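# Stack the lone carton squarely onto the carton stack

## Task

Pick up the single carton that stands apart from the others, set it on top of the existing stack of cartons so its edges match the cartons underneath, and then release it.

## Robot and tools

Robot: two arms, left_arm and right_arm, each a six-joint arm with a two-finger parallel gripper and a wrist camera. In the shared scene frame the origin sits on the table surface midway between the arms, +x points away from the robots across the table, +z points up, and left_arm is on the +y side. The arm names do not match image left or right. Bases: left_arm at (-0.036, +0.246, 0) m, right_arm at (+0.016, -0.331, 0) m, both nearly unrotated about z. On each gripper the fingers extend along its own +z axis and close along its y axis. The reported end_effector_position is the point between the finger pads, roughly 1 cm short of the tips. Reported hand positions can be somewhat wrong, more so at long reach, and arms tend to stop a centimetre or so short of targets, usually low.

Row format, used by every moving call: a flat list of 16 numbers covering both arms, even if only one moves. First left_arm: x, y, z (metres, scene frame, absolute target for the gripper point), then qw, qx, qy, qz (absolute orientation quaternion, w first, scene frame), then opening; then the same eight for right_arm. Opening runs from -1 (closed) to +1 (fully open, 0.094 m apart). To keep an arm still, repeat its last reported position and your own earlier quaternion plus the intended opening; do not copy a drifted quaternion from the result. A target more than 0.6 m from the arm's last reported position along any gripper axis gets the call refused, and nothing is sent. Each control step the controller also limits the commanded pose to 70 mm and 16 degrees from where the gripper actually is, favouring position over orientation when it cannot do both.

execute_actions: argument actions is a list holding at most one item. Empty list: just report the state. An item with rows (1 to 15 rows of 16 numbers) and optional steps (1 to 15, default 15, each step 1/30 s) plays one row per step, repeating the final row if rows run out. An item with only steps (up to 300) is a wait counted from the previous result, your thinking time included. Optional pictures (true/false) controls whether images come back; by default they do. After an action the arm continues only to its last clipped pose, so a distant target may need several calls.

move: target is one 16-number row as above (absolute poses). speed is the path's top speed in m/s, 0.002 to 0.5, default 0.25; rotation is capped at twice that in rad/s. Both grippers travel straight toward their targets and arrive together, over 0.5 to 10 s; beyond 10 s they stop short. The opening is applied when the move begins. Paths ignore obstacles and the other arm, and grippers can lag, wander or overshoot speed near full extension. Faster contact means harder impact, and aiming beyond a contact point presses harder. The result adds a move: line with the ending (done, off_target, moving, held, fault) and any limits (paced = pose was clipped; held = a safety check blocked some steps, after which the arm may jump quickly), plus each gripper's remaining distance to its target.

wait: seconds from 0 to 10; nothing new is sent, the robot keeps heading to its last clipped pose and fingers finish moving.

zoom_image: camera is cam_high (504x504), cam_left_wrist or cam_right_wrist (both 616x616); region is [x0, y0, x1, y1] in pixels of that camera's latest image, origin top-left, no larger than 504 by 504. Returns a closer view.

read_manual: optional section, only "licences"; gives URDF licence text, no motion.

finished_scene: scene is the number of the current scene; ends and grades it irreversibly. The carton must be in place and stay there. Replying without any tool call also ends things.

Result lines: the state line gives each gripper's position and quaternion. grip_measured gives the finger gap on the same -1..1 scale as commanded opening (each may be off by about 1 mm). To hold something, command an opening below grip_measured: about 0.03 lower is firm, smaller gaps lighter. Here grip force per pad is reduced to roughly 13 to 25 N, so cartons can slip; grip carefully and move gently. HELD marks steps where part of your row was not sent; a "pose unreachable" line names an arm whose command was altered or blocked by the clearance check. A "Hand target" line shows where the controller is driving each gripper. FAULT lines mean an arm stopped. MOTOR HOT appears from 85 °C; at 100 °C the arm drops everything and stops until cool, so avoid holding loads needlessly long. Joint torque readings are noisy and offset. Joint limits (rad): waist ±2.880, shoulder 0 to 3.142, elbow 0 to 3.019, wrist pitch -1.693 to 1.571, wrist yaw ±1.571, wrist roll ±2.094.

Avoid: dropping the carton, slamming it down, pushing objects hard, letting either arm collide or press against the other, and anything leaving the table, which fails the job. Brief external tugs on held items or pushes on loose items can occur. Time spent, including thinking, counts against efficiency, and smooth low-effort motion is preferred.

Each tool is called after "Call:" as name([rows], argument=value, ...), one row to a line, values as JSON.

## Session

Call:
execute_actions(actions=[])

Scene clock: 0.00 s of 4200.00 s.
left_arm: end_effector_position=(+0.1361, +0.4610, +0.2824) grip_measured=+1.000 end_effector_quat_wxyz=(+0.000, +0.769, -0.638, +0.043) | right_arm: end_effector_position=(+0.5106, -0.6188, +0.2461) grip_measured=+1.000 end_effector_quat_wxyz=(+0.136, +0.294, +0.943, -0.075)
Joint positions: left_arm=[ 0.901  1.059  1.147 -1.665  0.085 -0.805  0.094] | right_arm=[-0.411  1.647  1.588 -1.214  0.093  0.091  0.094]
Joint velocities: left_arm=[ 0.005  0.005  0.002 -0.002 -0.022  0.022  0.   ] | right_arm=[-0.015 -0.005  0.002 -0.002 -0.095 -0.022  0.   ]
Joint torques (N m, as the arm reports them, + toward a larger angle): no reading
Hand target (left_arm): +0.139, +0.465, +0.289; -0.008, +0.768, -0.639, +0.042
Hand target (right_arm): +0.516, -0.622, +0.250; +0.142, +0.294, +0.942, -0.076

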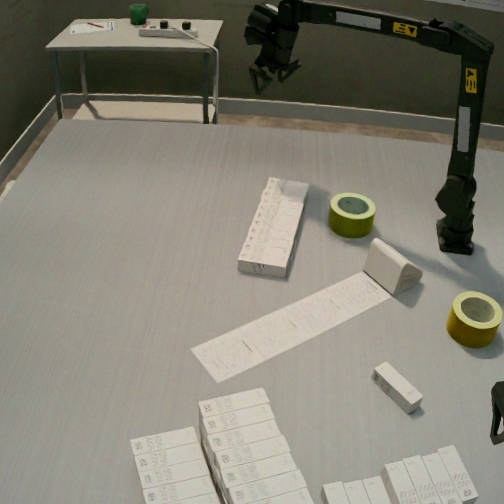

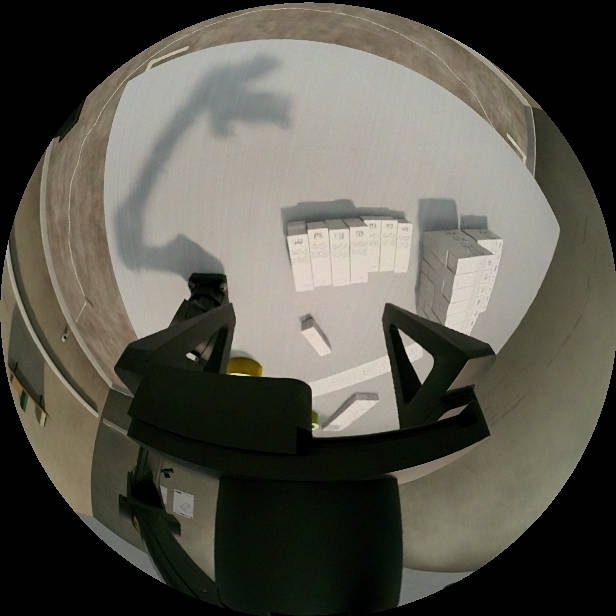

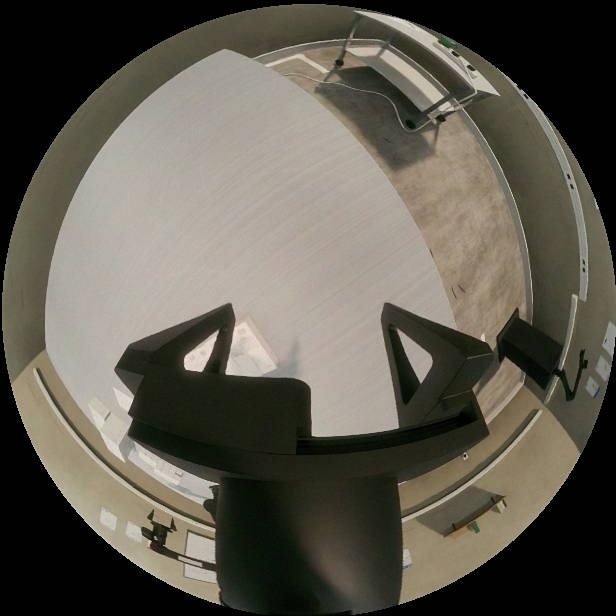

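Call:
zoom_image(camera="cam_left_wrist", region=[260, 190, 520, 400])

Call:
zoom_image(camera="cam_high", region=[110, 330, 504, 504])

Region (260, 190, 520, 400) of cam_left_wrist's 616x616 image, scaled by 1.938, with more detail than that image has; it fills the top 407 rows of this view, and the rest is white.

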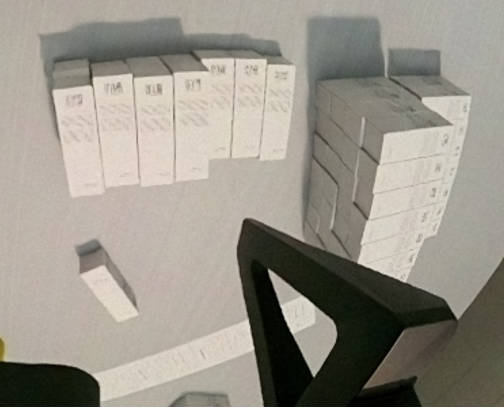

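Region (110, 330, 504, 504) of cam_high's 504x504 image, scaled by 1.279, with more detail than that image has; it fills the top 223 rows of this view, and the rest is white.

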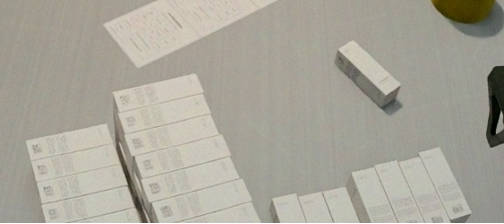

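Call:
move(target=[0.19,0.2,0.27,0,0.438,0.899,0,1,0.5106,-0.6188,0.2461,0.136,0.294,0.943,-0.075,1], speed=0.4)

Scene clock: 22.17 s of 4200.00 s.
left_arm: end_effector_position=(+0.1890, +0.1990, +0.2627) grip_measured=+1.000 end_effector_quat_wxyz=(-0.008, +0.426, +0.905, +0.001) | right_arm: end_effector_position=(+0.5106, -0.6188, +0.2461) grip_measured=+1.000 end_effector_quat_wxyz=(+0.136, +0.294, +0.943, -0.075)
Joint positions: left_arm=[-0.258  0.939  1.023 -1.671 -0.005  0.67   0.094] | right_arm=[-0.411  1.647  1.588 -1.214  0.093  0.091  0.094]
Joint velocities: left_arm=[-0.015 -0.015 -0.007 -0.012 -0.037 -0.007  0.   ] | right_arm=[-0.015 -0.015  0.007 -0.002 -0.037  0.007  0.   ]
Joint torques (N m, as the arm reports them, + toward a larger angle): left_arm=[-0.68 -2.36 12.92 -0.01  0.05  0.17] | right_arm=[  0.65 -15.11  10.83   0.88   0.19   0.02]
Hand target (left_arm): +0.192, +0.196, +0.270; -0.006, +0.438, +0.899, +0.002
Hand target (right_arm): +0.511, -0.619, +0.246; +0.136, +0.294, +0.943, -0.075
Off the commanded pose (left_arm): 0.007 m, 2 deg.
Off the commanded pose (right_arm): 0.000 m, 0 deg.
After step 90, 15.27 s passed at rest.
move: done
camera_calibration (this result's frames):
cam_left_wrist: T_world_to_cam=[[-0.778445, -0.627712, 0.0010707, 0.277808], [-0.503358, 0.625246, 0.596405, -0.182128], [-0.37504, 0.463729, -0.802683, 0.31072], [0, 0, 0, 1]] pos_world=[0.241115, 0.144169, 0.357734]

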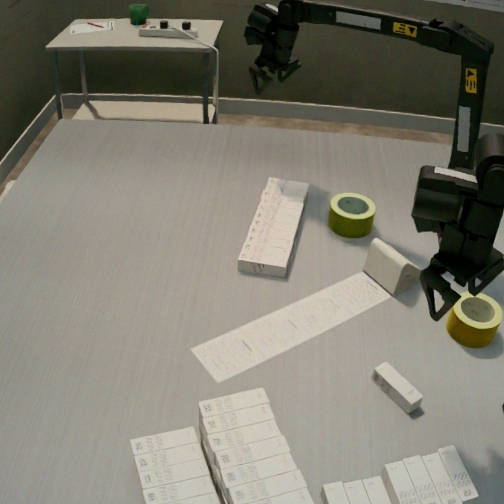

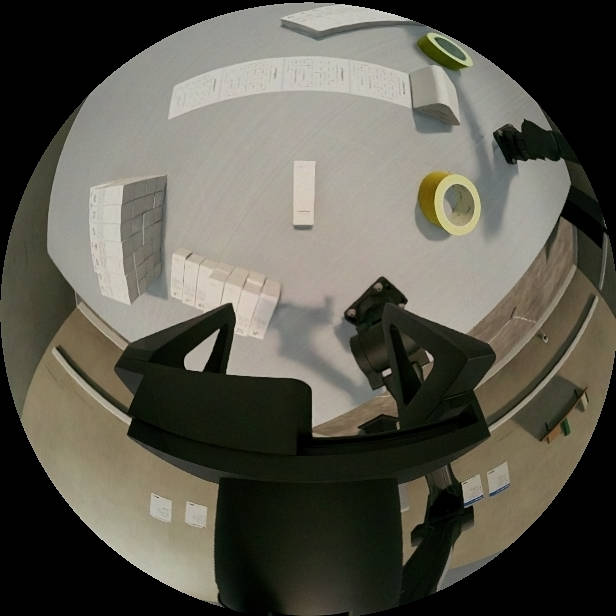

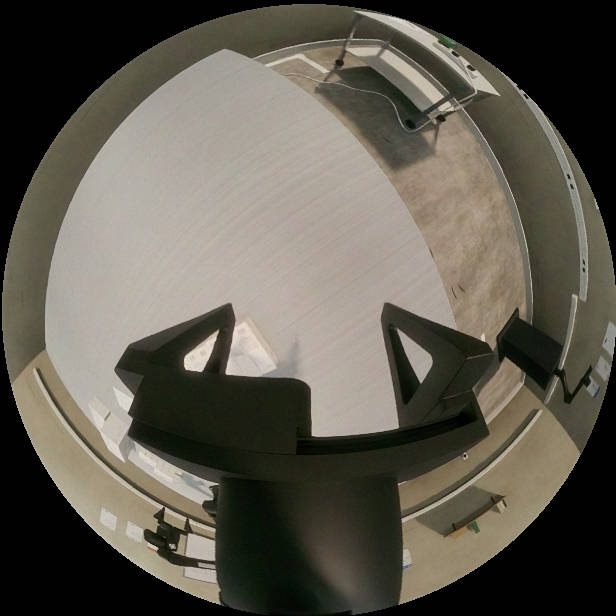

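Call:
move(target=[0.229,0.163,0.12,0,0.438,0.899,0,1,0.5106,-0.6188,0.2461,0.136,0.294,0.943,-0.075,1], speed=0.3)

Scene clock: 28.97 s of 4200.00 s.
left_arm: end_effector_position=(+0.2238, +0.1690, +0.1193) grip_measured=+1.000 end_effector_quat_wxyz=(-0.009, +0.438, +0.899, +0.000) | right_arm: end_effector_position=(+0.5106, -0.6188, +0.2461) grip_measured=+1.000 end_effector_quat_wxyz=(+0.136, +0.294, +0.943, -0.075)
Joint positions: left_arm=[-0.339  1.12   0.757 -1.224 -0.003  0.617  0.094] | right_arm=[-0.411  1.647  1.588 -1.214  0.093  0.091  0.094]
Joint velocities: left_arm=[-0.005 -0.005  0.002  0.007  0.022 -0.037  0.   ] | right_arm=[-0.005 -0.005  0.007  0.002  0.051  0.007  0.   ]
Joint torques (N m, as the arm reports them, + toward a larger angle): left_arm=[-0.91 -6.07 10.23  1.01  0.22 -0.13] | right_arm=[  0.35 -15.38  10.84   0.93   0.17   0.01]
Hand target (left_arm): +0.226, +0.164, +0.119; -0.000, +0.438, +0.899, +0.000
Hand target (right_arm): +0.511, -0.619, +0.246; +0.136, +0.294, +0.943, -0.075
Off the commanded pose (left_arm): 0.008 m, 1 deg.
Off the commanded pose (right_arm): 0.000 m, 0 deg.
After step 90, 2.83 s passed at rest.
move: done
camera_calibration (this result's frames):
cam_left_wrist: T_world_to_cam=[[-0.795608, -0.605807, 0.00240568, 0.286207], [-0.484904, 0.639196, 0.596907, -0.0668743], [-0.363148, 0.473737, -0.802307, 0.218287], [0, 0, 0, 1]] pos_world=[0.274551, 0.112721, 0.214362]

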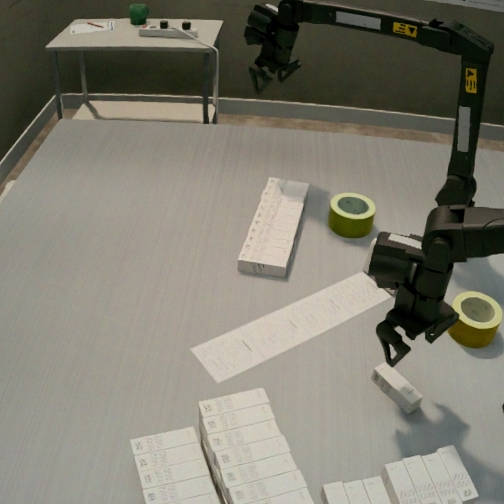

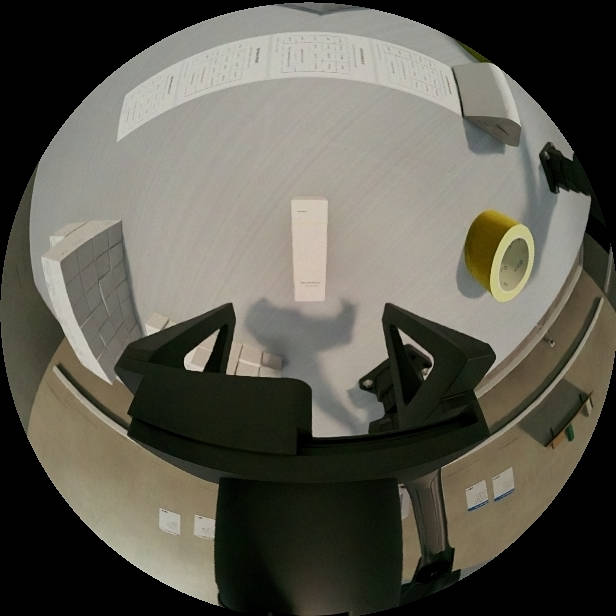

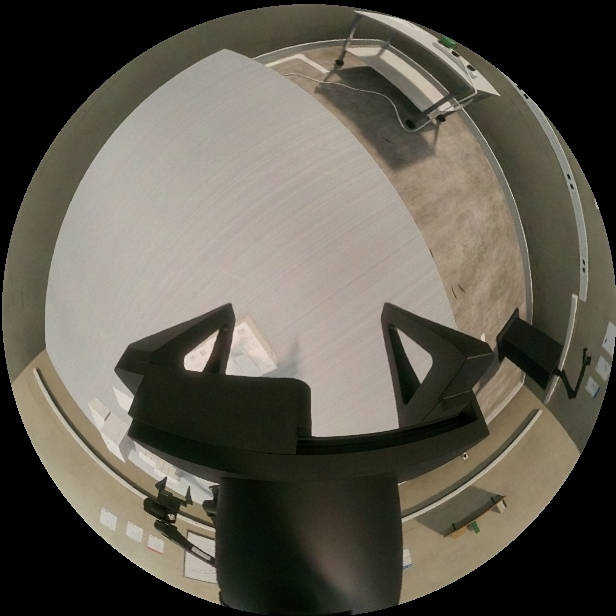

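Call:
move(target=[0.232,0.166,0.024,0,0.438,0.899,0,1,0.5106,-0.6188,0.2461,0.136,0.294,0.943,-0.075,1], speed=0.15)

Scene clock: 40.30 s of 4200.00 s.
left_arm: end_effector_position=(+0.2291, +0.1674, +0.0274) grip_measured=+1.000 end_effector_quat_wxyz=(-0.002, +0.438, +0.899, +0.001) | right_arm: end_effector_position=(+0.5106, -0.6188, +0.2461) grip_measured=+1.000 end_effector_quat_wxyz=(+0.136, +0.294, +0.943, -0.075)
Joint positions: left_arm=[-0.339  1.284  0.606 -0.896 -0.003  0.616  0.094] | right_arm=[-0.411  1.647  1.588 -1.214  0.093  0.091  0.094]
Joint velocities: left_arm=[-0.005 -0.005 -0.017 -0.002 -0.037  0.037  0.   ] | right_arm=[ 0.005 -0.024  0.002  0.012  0.007  0.022  0.   ]
Joint torques (N m, as the arm reports them, + toward a larger angle): left_arm=[ 0.26 -5.68  8.3   1.02  0.24  0.05] | right_arm=[  0.4  -15.15  10.84   0.88   0.19   0.  ]
Hand target (left_arm): +0.230, +0.167, +0.024; -0.000, +0.438, +0.899, +0.000
Hand target (right_arm): +0.511, -0.619, +0.246; +0.136, +0.294, +0.943, -0.075
Off the commanded pose (left_arm): 0.005 m, 0 deg.
Off the commanded pose (right_arm): 0.000 m, 0 deg.
After step 90, 7.30 s passed at rest.
move: done
camera_calibration (this result's frames):
cam_left_wrist: T_world_to_cam=[[-0.794665, -0.607026, -0.00524046, 0.289859], [-0.493251, 0.640642, 0.588457, -0.00655493], [-0.353851, 0.470211, -0.808512, 0.145831], [0, 0, 0, 1]] pos_world=[0.27871, 0.11158, 0.123282]

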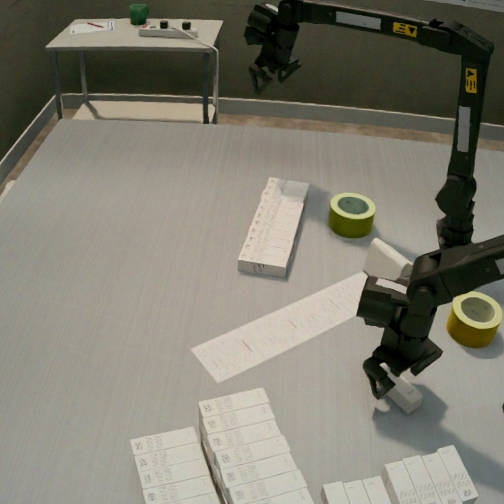

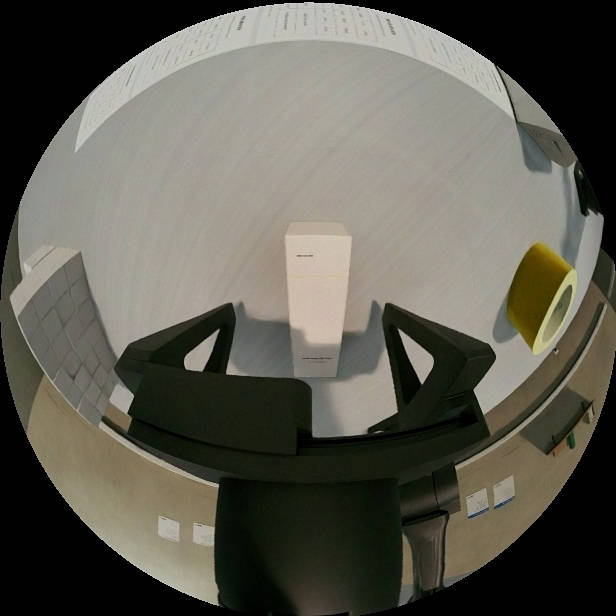

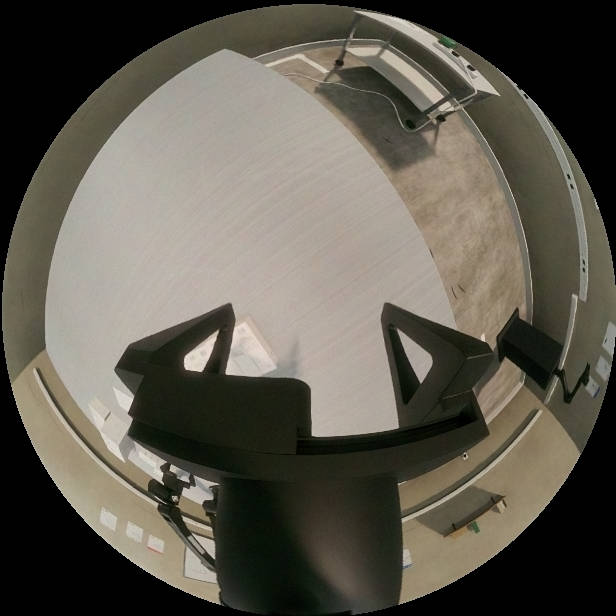

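Call:
move(target=[0.229,0.170,0.013,0,0.438,0.899,0,1,0.5106,-0.6188,0.2461,0.136,0.294,0.943,-0.075,1], speed=0.05)

Call:
move(target=[0.229,0.170,0.013,0,0.438,0.899,0,-0.45,0.5106,-0.6188,0.2461,0.136,0.294,0.943,-0.075,1])

Scene clock: 44.43 s of 4200.00 s.
left_arm: end_effector_position=(+0.2291, +0.1673, +0.0191) grip_measured=+1.000 end_effector_quat_wxyz=(+0.003, +0.438, +0.899, +0.002) | right_arm: end_effector_position=(+0.5106, -0.6188, +0.2461) grip_measured=+1.000 end_effector_quat_wxyz=(+0.136, +0.294, +0.943, -0.075)
Joint positions: left_arm=[-0.339  1.297  0.589 -0.856 -0.003  0.616  0.094] | right_arm=[-0.411  1.647  1.588 -1.214  0.093  0.091  0.094]
Joint velocities: left_arm=[ 0.005  0.005 -0.007  0.007  0.022  0.081  0.   ] | right_arm=[-0.005  0.015 -0.017  0.007 -0.037  0.007  0.   ]
Joint torques (N m, as the arm reports them, + toward a larger angle): left_arm=[ 1.03 -5.49  7.91  0.99  0.24  0.15] | right_arm=[  0.36 -15.16  10.86   0.91   0.18   0.01]
Hand target (left_arm): +0.229, +0.170, +0.013; +0.000, +0.438, +0.899, -0.000
Hand target (right_arm): +0.511, -0.619, +0.246; +0.136, +0.294, +0.943, -0.075
Off the commanded pose (left_arm): 0.007 m, 0 deg.
Off the commanded pose (right_arm): 0.000 m, 0 deg.
After step 90, 0.37 s passed at rest.
move: done
camera_calibration (this result's frames):
cam_left_wrist: T_world_to_cam=[[-0.79459, -0.607051, -0.0107602, 0.28988], [-0.498748, 0.642517, 0.581741, -0.000511939], [-0.346233, 0.467613, -0.813303, 0.137911], [0, 0, 0, 1]] pos_world=[0.27783, 0.111812, 0.11558]

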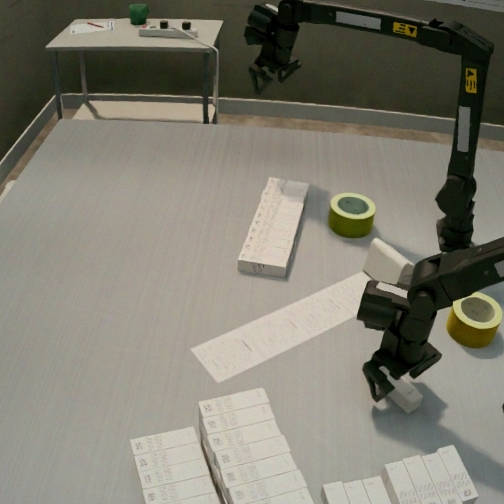

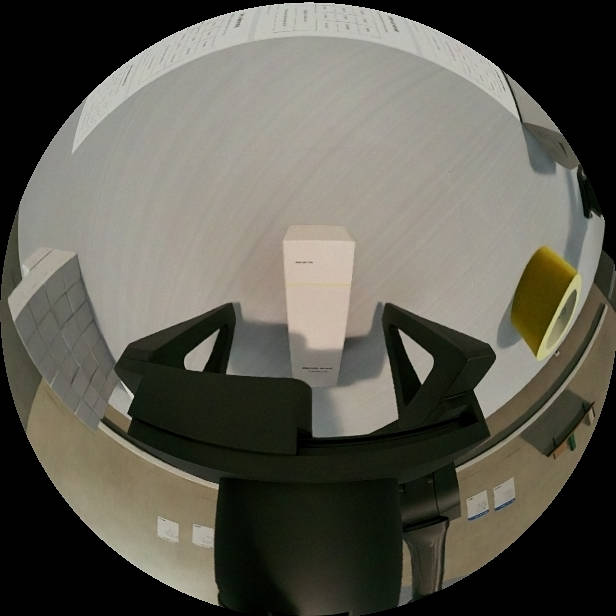

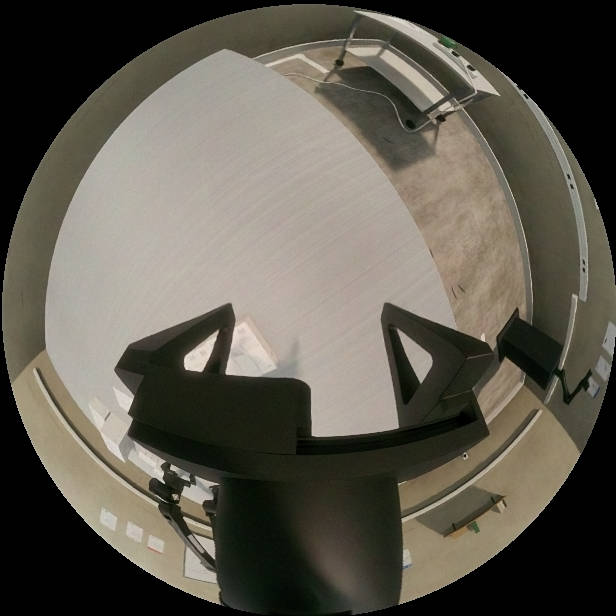

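Scene clock: 45.13 s of 4200.00 s.
left_arm: end_effector_position=(+0.2291, +0.1673, +0.0191) grip_measured=-0.345 end_effector_quat_wxyz=(+0.003, +0.438, +0.899, +0.002) | right_arm: end_effector_position=(+0.5106, -0.6188, +0.2461) grip_measured=+1.000 end_effector_quat_wxyz=(+0.136, +0.294, +0.943, -0.075)
Joint positions: left_arm=[-0.339  1.297  0.589 -0.856 -0.003  0.616  0.031] | right_arm=[-0.411  1.647  1.588 -1.214  0.093  0.091  0.094]
Joint velocities: left_arm=[ 0.005  0.005 -0.017 -0.007 -0.007  0.007  0.   ] | right_arm=[-0.005 -0.005  0.027 -0.017 -0.11  -0.081  0.   ]
Joint torques (N m, as the arm reports them, + toward a larger angle): left_arm=[ 0.94 -5.55  7.88  1.01  0.22  0.15] | right_arm=[  0.37 -15.16  10.84   0.97   0.17   0.01]
Hand target (left_arm): +0.229, +0.170, +0.013; -0.000, +0.438, +0.899, -0.000
Hand target (right_arm): +0.511, -0.619, +0.246; +0.136, +0.294, +0.943, -0.075
Off the commanded pose (left_arm): 0.007 m, 0 deg.
Off the commanded pose (right_arm): 0.000 m, 0 deg.
move: done
camera_calibration (this result's frames):
cam_left_wrist: T_world_to_cam=[[-0.794824, -0.60675, -0.0104529, 0.289825], [-0.498437, 0.642919, 0.581563, -0.000615844], [-0.346143, 0.46745, -0.813434, 0.137943], [0, 0, 0, 1]] pos_world=[0.277801, 0.111766, 0.115595]

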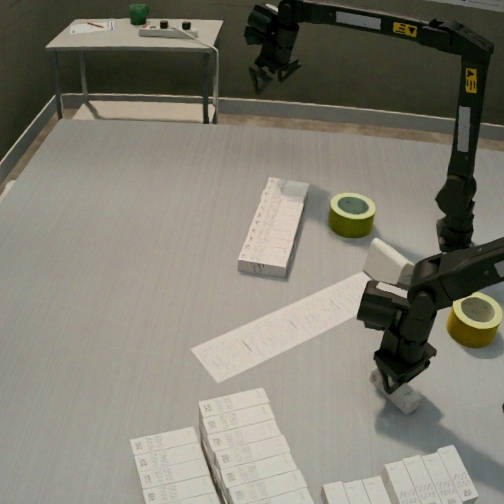

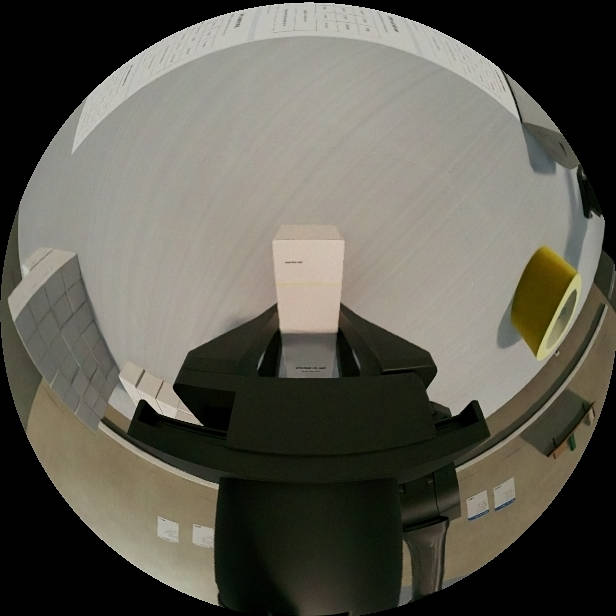

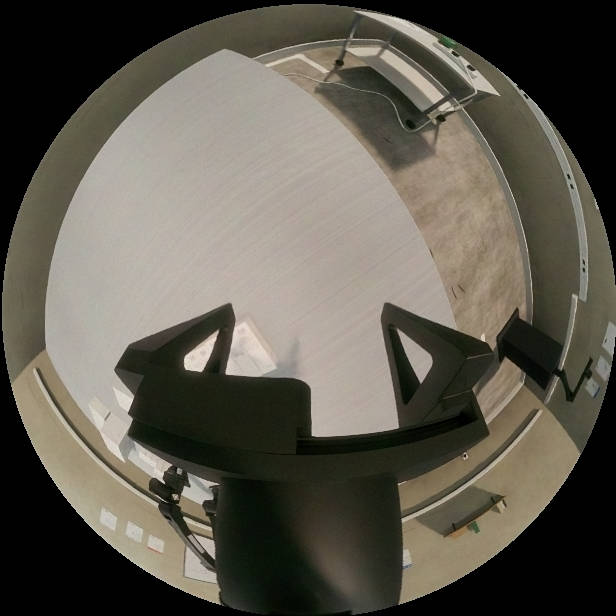

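Call:
move(target=[0.229,0.170,0.2,0,0.438,0.899,0,-0.45,0.5106,-0.6188,0.2461,0.136,0.294,0.943,-0.075,1], speed=0.2)

Call:
zoom_image(camera="cam_left_wrist", region=[40, 150, 340, 400])

Scene clock: 51.37 s of 4200.00 s.
left_arm: end_effector_position=(+0.2235, +0.1689, +0.1847) grip_measured=-0.345 end_effector_quat_wxyz=(-0.012, +0.438, +0.899, -0.001) | right_arm: end_effector_position=(+0.5106, -0.6188, +0.2461) grip_measured=+1.000 end_effector_quat_wxyz=(+0.136, +0.294, +0.943, -0.075)
Joint positions: left_arm=[-0.339  1.071  0.9   -1.424 -0.003  0.616  0.031] | right_arm=[-0.411  1.647  1.588 -1.214  0.093  0.091  0.094]
Joint velocities: left_arm=[-0.015 -0.005 -0.012 -0.002  0.007  0.051 -0.   ] | right_arm=[-0.005  0.005  0.012  0.002 -0.051 -0.007  0.   ]
Joint torques (N m, as the arm reports them, + toward a larger angle): left_arm=[ 0.99 -5.23 14.05 -0.09  0.21  0.16] | right_arm=[  0.35 -15.32  10.8    0.9    0.18   0.  ]
Hand target (left_arm): +0.232, +0.169, +0.200; +0.000, +0.438, +0.899, +0.000
Hand target (right_arm): +0.511, -0.619, +0.246; +0.136, +0.294, +0.943, -0.075
Off the commanded pose (left_arm): 0.016 m, 1 deg.
Off the commanded pose (right_arm): 0.000 m, 0 deg.
After step 90, 1.90 s passed at rest.
move: off_target (left_arm)
camera_calibration (this result's frames):
cam_left_wrist: T_world_to_cam=[[-0.79487, -0.606736, 0.00726664, 0.284843], [-0.481359, 0.637817, 0.601234, -0.107422], [-0.369425, 0.474405, -0.79904, 0.271328], [0, 0, 0, 1]] pos_world=[0.27494, 0.11262, 0.279318]

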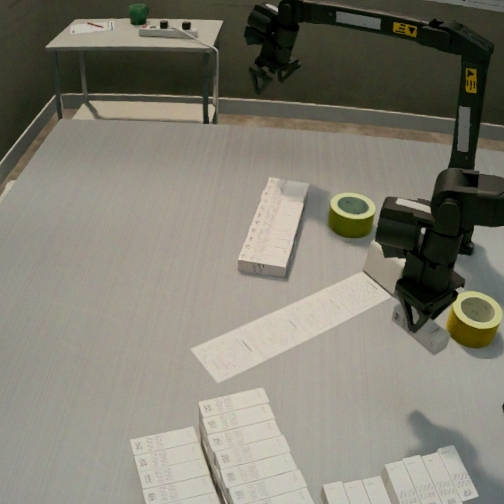

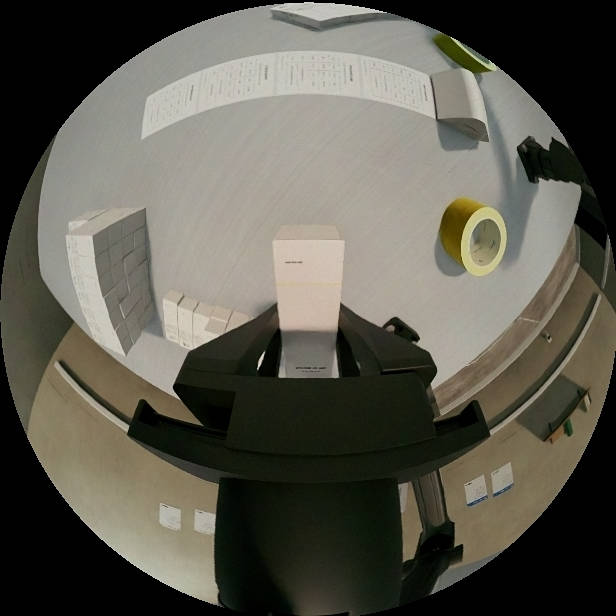

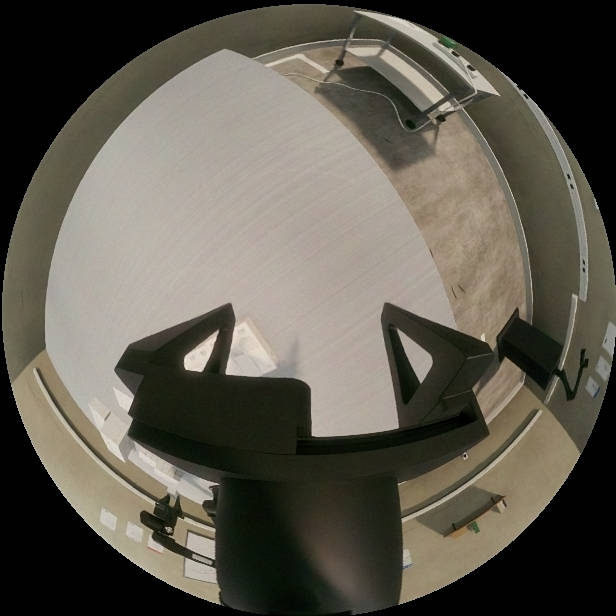

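Region (40, 150, 340, 400) of cam_left_wrist's 616x616 image, scaled by 1.680, with more detail than that image has.

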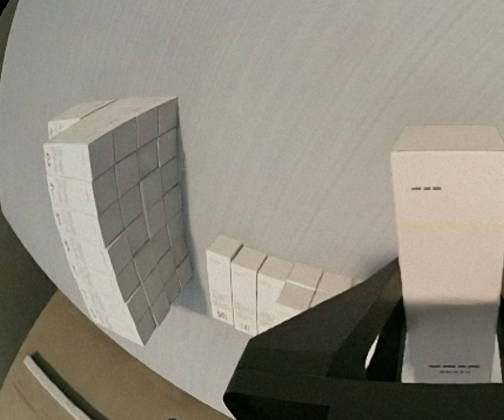

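Call:
move(target=[0.2,0.30,0.24,0,0.707,-0.707,0,-0.45,0.5106,-0.6188,0.2461,0.136,0.294,0.943,-0.075,1], speed=0.4)

Call:
zoom_image(camera="cam_left_wrist", region=[100, 60, 560, 400])

Scene clock: 59.50 s of 4200.00 s.
left_arm: end_effector_position=(+0.1925, +0.2958, +0.2190) grip_measured=-0.345 end_effector_quat_wxyz=(+0.021, +0.697, -0.716, -0.007) | right_arm: end_effector_position=(+0.5106, -0.6188, +0.2461) grip_measured=+1.000 end_effector_quat_wxyz=(+0.136, +0.294, +0.943, -0.075)
Joint positions: left_arm=[ 0.173  0.967  0.924 -1.571  0.01  -1.322  0.031] | right_arm=[-0.411  1.647  1.588 -1.214  0.093  0.091  0.094]
Joint velocities: left_arm=[-0.005 -0.005 -0.012  0.007 -0.037 -0.037 -0.   ] | right_arm=[-0.005 -0.005  0.012  0.017 -0.022 -0.081  0.   ]
Joint torques (N m, as the arm reports them, + toward a larger angle): left_arm=[ 1.03 -4.65 15.14 -0.18 -0.06 -0.12] | right_arm=[  0.32 -15.39  10.77   0.87   0.19   0.01]
Hand target (left_arm): +0.200, +0.301, +0.240; +0.001, +0.707, -0.707, +0.003
Hand target (right_arm): +0.511, -0.619, +0.246; +0.136, +0.294, +0.943, -0.075
Off the commanded pose (left_arm): 0.023 m, 3 deg.
Off the commanded pose (right_arm): 0.000 m, 0 deg.
After step 90, 1.40 s passed at rest.
move: off_target (left_arm)
camera_calibration (this result's frames):
cam_left_wrist: T_world_to_cam=[[0.998231, -0.0400264, -0.0439536, -0.164689], [-0.00563207, -0.799716, 0.600352, 0.109998], [-0.0591803, -0.599043, -0.798527, 0.48472], [0, 0, 0, 1]] pos_world=[0.193703, 0.371743, 0.313787]

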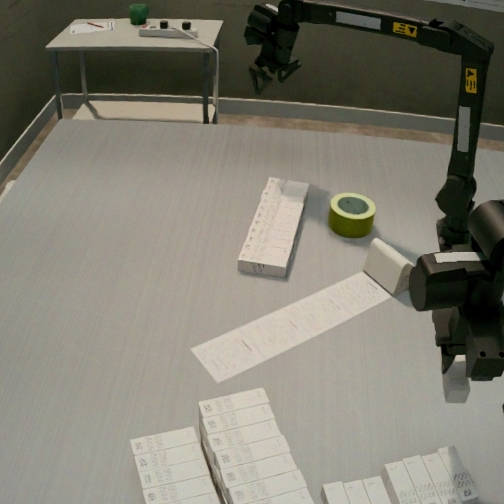

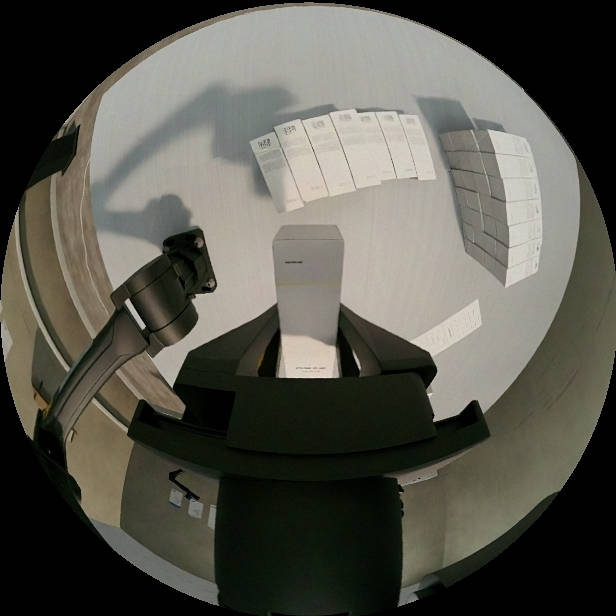

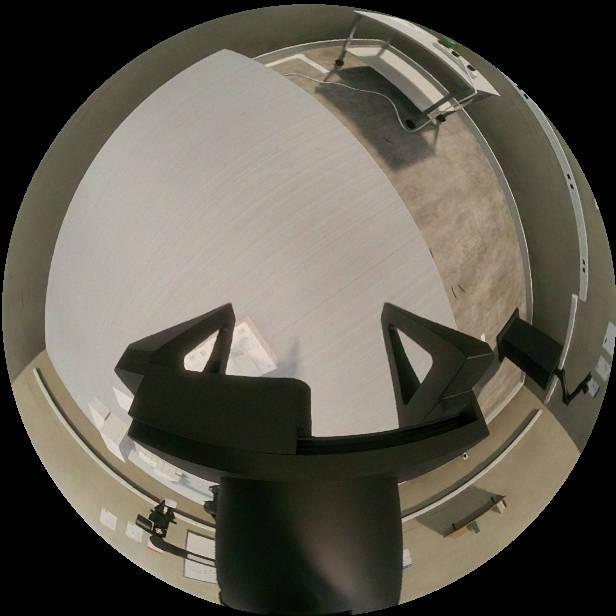

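Region (100, 60, 560, 400) of cam_left_wrist's 616x616 image, scaled by 1.096, with more detail than that image has; it fills the top 373 rows of this view, and the rest is white.

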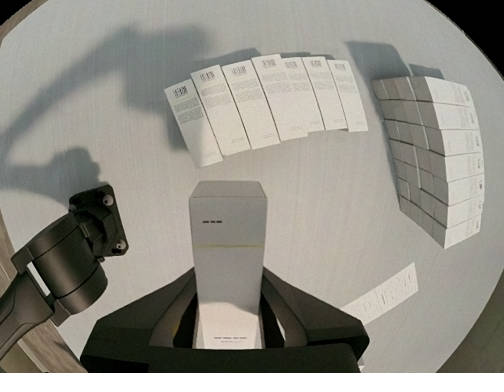

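Call:
move(target=[0.149,0.379,0.135,0,0.809,-0.588,0,-0.45,0.5106,-0.6188,0.2461,0.136,0.294,0.943,-0.075,1], speed=0.2)

Call:
zoom_image(camera="cam_left_wrist", region=[180, 130, 480, 400])

Scene clock: 70.20 s of 4200.00 s.
left_arm: end_effector_position=(+0.1459, +0.3756, +0.1378) grip_measured=-0.345 end_effector_quat_wxyz=(+0.003, +0.810, -0.586, +0.001) | right_arm: end_effector_position=(+0.5106, -0.6188, +0.2461) grip_measured=+1.000 end_effector_quat_wxyz=(+0.136, +0.294, +0.943, -0.075)
Joint positions: left_arm=[ 0.574  0.941  0.695 -1.33   0.004 -1.267  0.031] | right_arm=[-0.411  1.647  1.588 -1.214  0.093  0.091  0.094]
Joint velocities: left_arm=[-0.015 -0.015  0.002  0.007 -0.007 -0.022 -0.001] | right_arm=[-0.015 -0.005  0.007 -0.007 -0.007 -0.051  0.   ]
Joint torques (N m, as the arm reports them, + toward a larger angle): left_arm=[ 0.95 -3.04 10.34  0.87  0.05  0.17] | right_arm=[  0.42 -15.05  10.82   0.96   0.18  -0.01]
Hand target (left_arm): +0.147, +0.379, +0.135; +0.000, +0.809, -0.588, +0.002
Hand target (right_arm): +0.511, -0.619, +0.246; +0.136, +0.294, +0.943, -0.075
Off the commanded pose (left_arm): 0.005 m, 0 deg.
Off the commanded pose (right_arm): 0.000 m, 0 deg.
After step 90, 6.47 s passed at rest.
move: done
camera_calibration (this result's frames):
cam_left_wrist: T_world_to_cam=[[0.953341, 0.301781, -0.00831615, -0.245237], [0.24862, -0.76918, 0.588685, 0.175343], [0.171257, -0.563285, -0.80832, 0.419282], [0, 0, 0, 1]] pos_world=[0.118396, 0.445054, 0.233652]

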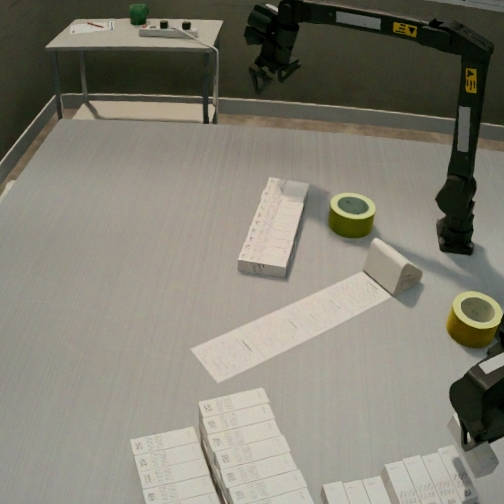

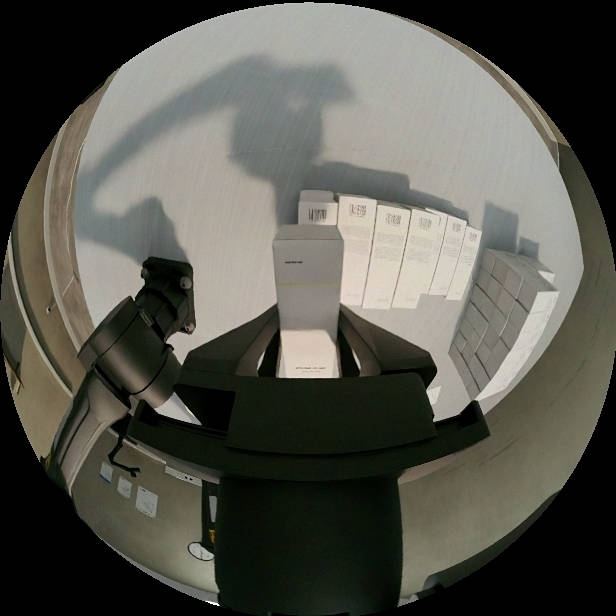

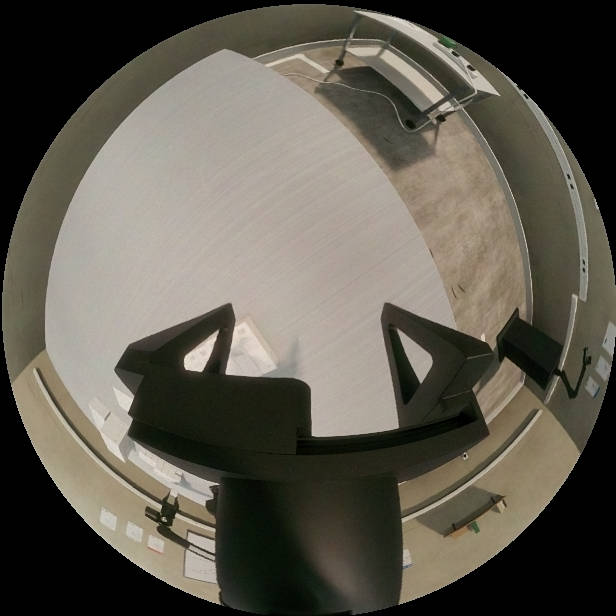

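Region (180, 130, 480, 400) of cam_left_wrist's 616x616 image, scaled by 1.680, with more detail than that image has; it fills the top 454 rows of this view, and the rest is white.

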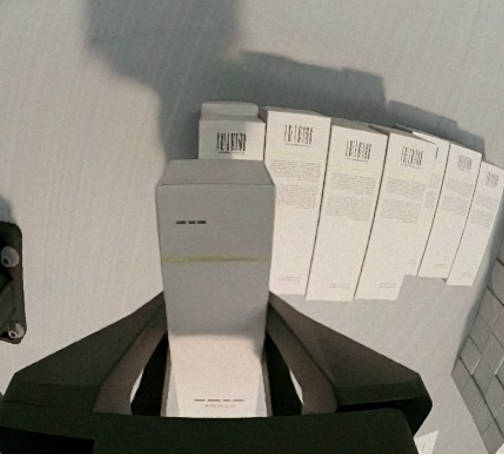

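Call:
move(target=[0.154,0.384,0.092,0,0.809,-0.588,0,-0.45,0.5106,-0.6188,0.2461,0.136,0.294,0.943,-0.075,1], speed=0.08)

Call:
zoom_image(camera="cam_left_wrist", region=[180, 130, 480, 400])

Scene clock: 77.37 s of 4200.00 s.
left_arm: end_effector_position=(+0.1528, +0.3808, +0.0952) grip_measured=-0.345 end_effector_quat_wxyz=(+0.002, +0.810, -0.587, +0.001) | right_arm: end_effector_position=(+0.5106, -0.6188, +0.2461) grip_measured=+1.000 end_effector_quat_wxyz=(+0.136, +0.294, +0.943, -0.075)
Joint positions: left_arm=[ 0.574  1.015  0.62  -1.178  0.003 -1.264  0.031] | right_arm=[-0.411  1.647  1.588 -1.214  0.093  0.091  0.094]
Joint velocities: left_arm=[-0.015  0.005 -0.017  0.002 -0.007 -0.007 -0.001] | right_arm=[-0.005  0.005 -0.007 -0.012  0.007 -0.022  0.   ]
Joint torques (N m, as the arm reports them, + toward a larger angle): left_arm=[ 0.68 -3.25  9.68  0.9  -0.07  0.13] | right_arm=[  0.51 -15.38  10.84   0.92   0.17   0.01]
Hand target (left_arm): +0.153, +0.384, +0.092; -0.000, +0.809, -0.588, -0.000
Hand target (right_arm): +0.511, -0.619, +0.246; +0.136, +0.294, +0.943, -0.075
Off the commanded pose (left_arm): 0.005 m, 0 deg.
Off the commanded pose (right_arm): 0.000 m, 0 deg.
After step 90, 3.23 s passed at rest.
move: done
camera_calibration (this result's frames):
cam_left_wrist: T_world_to_cam=[[0.954037, 0.299609, -0.00685189, -0.253188], [0.246329, -0.770947, 0.587335, 0.203883], [0.170689, -0.562028, -0.809315, 0.386283], [0, 0, 0, 1]] pos_world=[0.125395, 0.450143, 0.191142]

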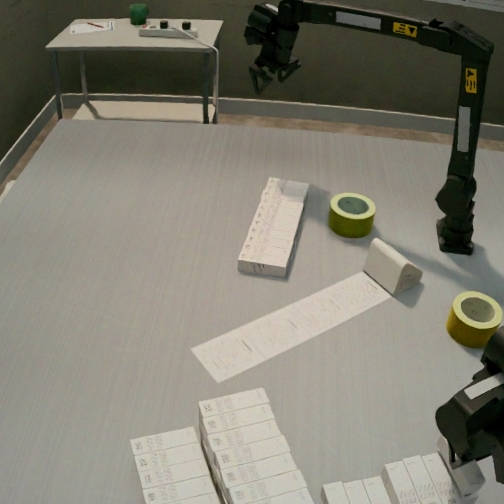

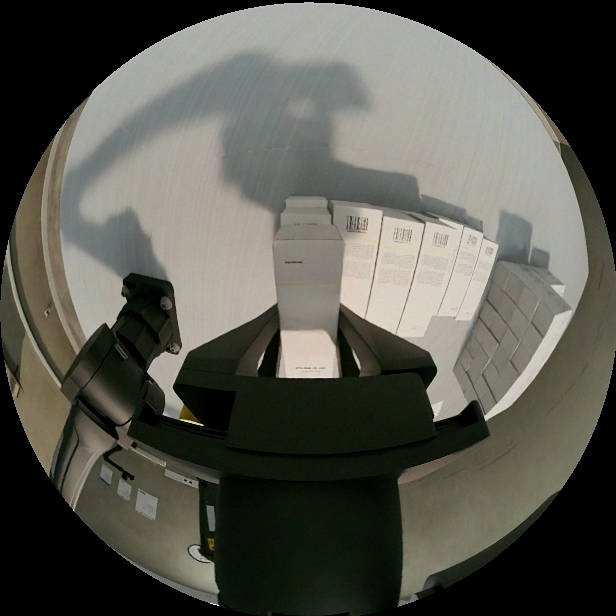

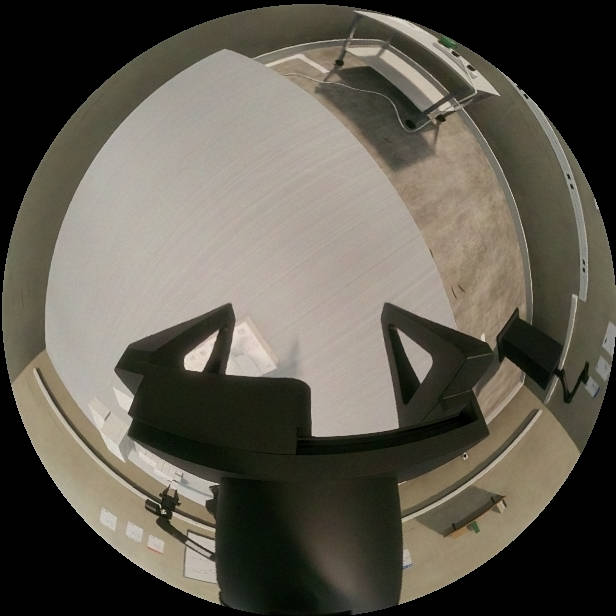

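Region (180, 130, 480, 400) of cam_left_wrist's 616x616 image, scaled by 1.680, with more detail than that image has; it fills the top 454 rows of this view, and the rest is white.

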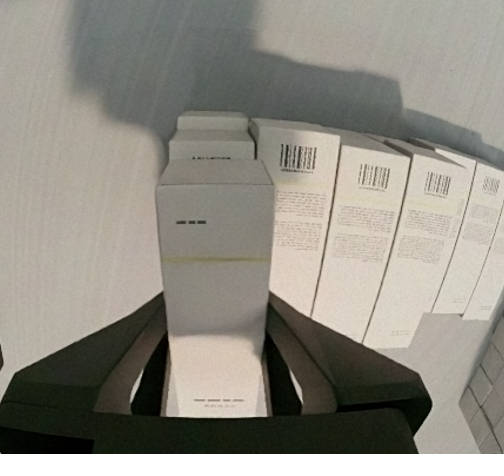

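Call:
move(target=[0.154,0.384,0.074,0,0.809,-0.588,0,-0.45,0.5106,-0.6188,0.2461,0.136,0.294,0.943,-0.075,1], speed=0.03)

Call:
zoom_image(camera="cam_left_wrist", region=[180, 130, 480, 400])

Scene clock: 81.93 s of 4200.00 s.
left_arm: end_effector_position=(+0.1544, +0.3820, +0.0822) grip_measured=-0.345 end_effector_quat_wxyz=(-0.002, +0.810, -0.587, +0.002) | right_arm: end_effector_position=(+0.5106, -0.6188, +0.2461) grip_measured=+1.000 end_effector_quat_wxyz=(+0.136, +0.294, +0.943, -0.075)
Joint positions: left_arm=[ 0.574  1.034  0.594 -1.125  0.002 -1.264  0.031] | right_arm=[-0.411  1.647  1.588 -1.214  0.093  0.091  0.094]
Joint velocities: left_arm=[-0.005  0.005  0.012 -0.017  0.022 -0.051 -0.001] | right_arm=[-0.005 -0.015  0.012 -0.022  0.022 -0.022  0.   ]
Joint torques (N m, as the arm reports them, + toward a larger angle): left_arm=[ 0.65 -2.67  8.83  1.28 -0.06  0.12] | right_arm=[  0.31 -15.17  10.79   0.92   0.16   0.01]
Hand target (left_arm): +0.153, +0.384, +0.074; +0.000, +0.809, -0.588, -0.000
Hand target (right_arm): +0.511, -0.619, +0.246; +0.136, +0.294, +0.943, -0.075
Off the commanded pose (left_arm): 0.008 m, 0 deg.
Off the commanded pose (right_arm): 0.000 m, 0 deg.
After step 90, 0.63 s passed at rest.
move: done
camera_calibration (this result's frames):
cam_left_wrist: T_world_to_cam=[[0.954057, 0.299625, 0.00099731, -0.255805], [0.242466, -0.774, 0.584922, 0.213994], [0.176029, -0.557807, -0.811089, 0.373934], [0, 0, 0, 1]] pos_world=[0.126343, 0.45086, 0.178379]

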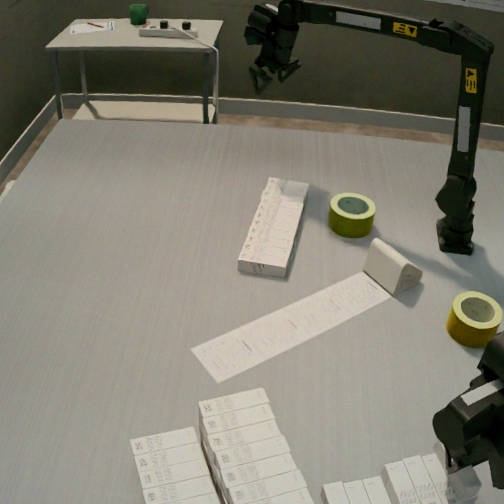

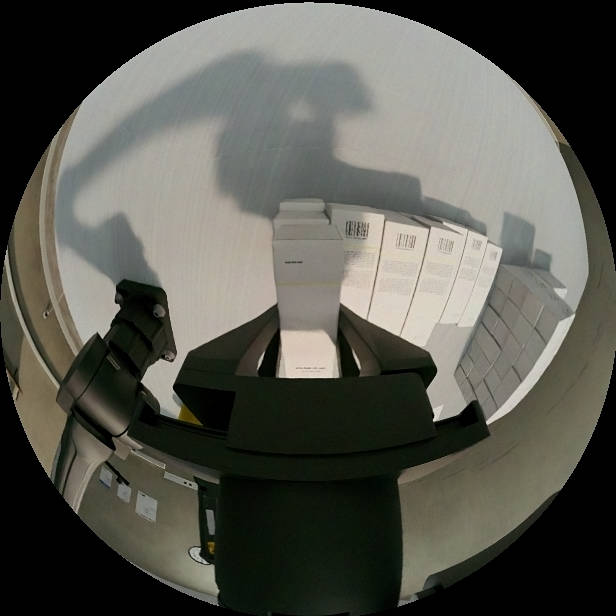

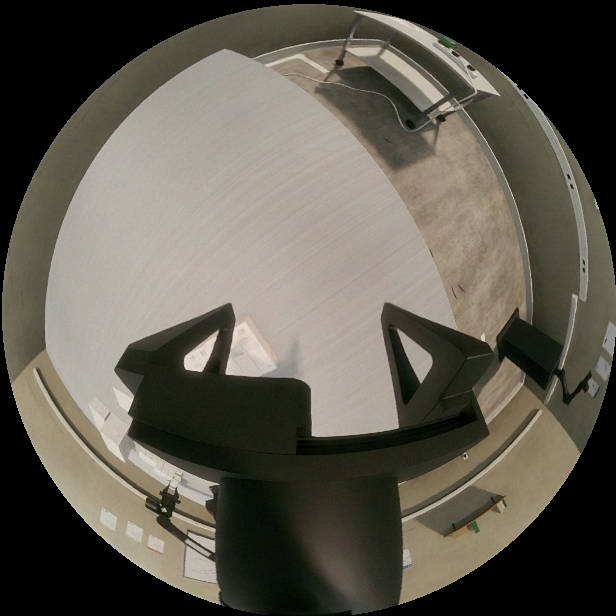

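Region (180, 130, 480, 400) of cam_left_wrist's 616x616 image, scaled by 1.680, with more detail than that image has; it fills the top 454 rows of this view, and the rest is white.

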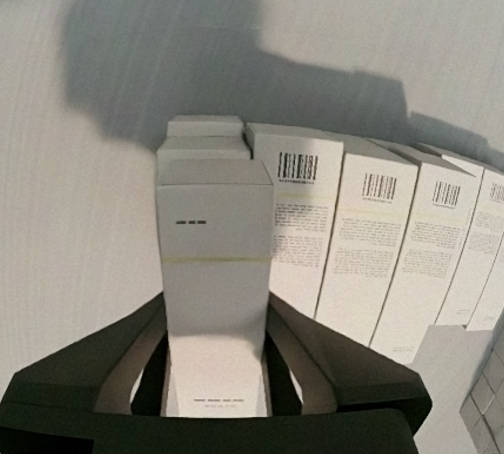

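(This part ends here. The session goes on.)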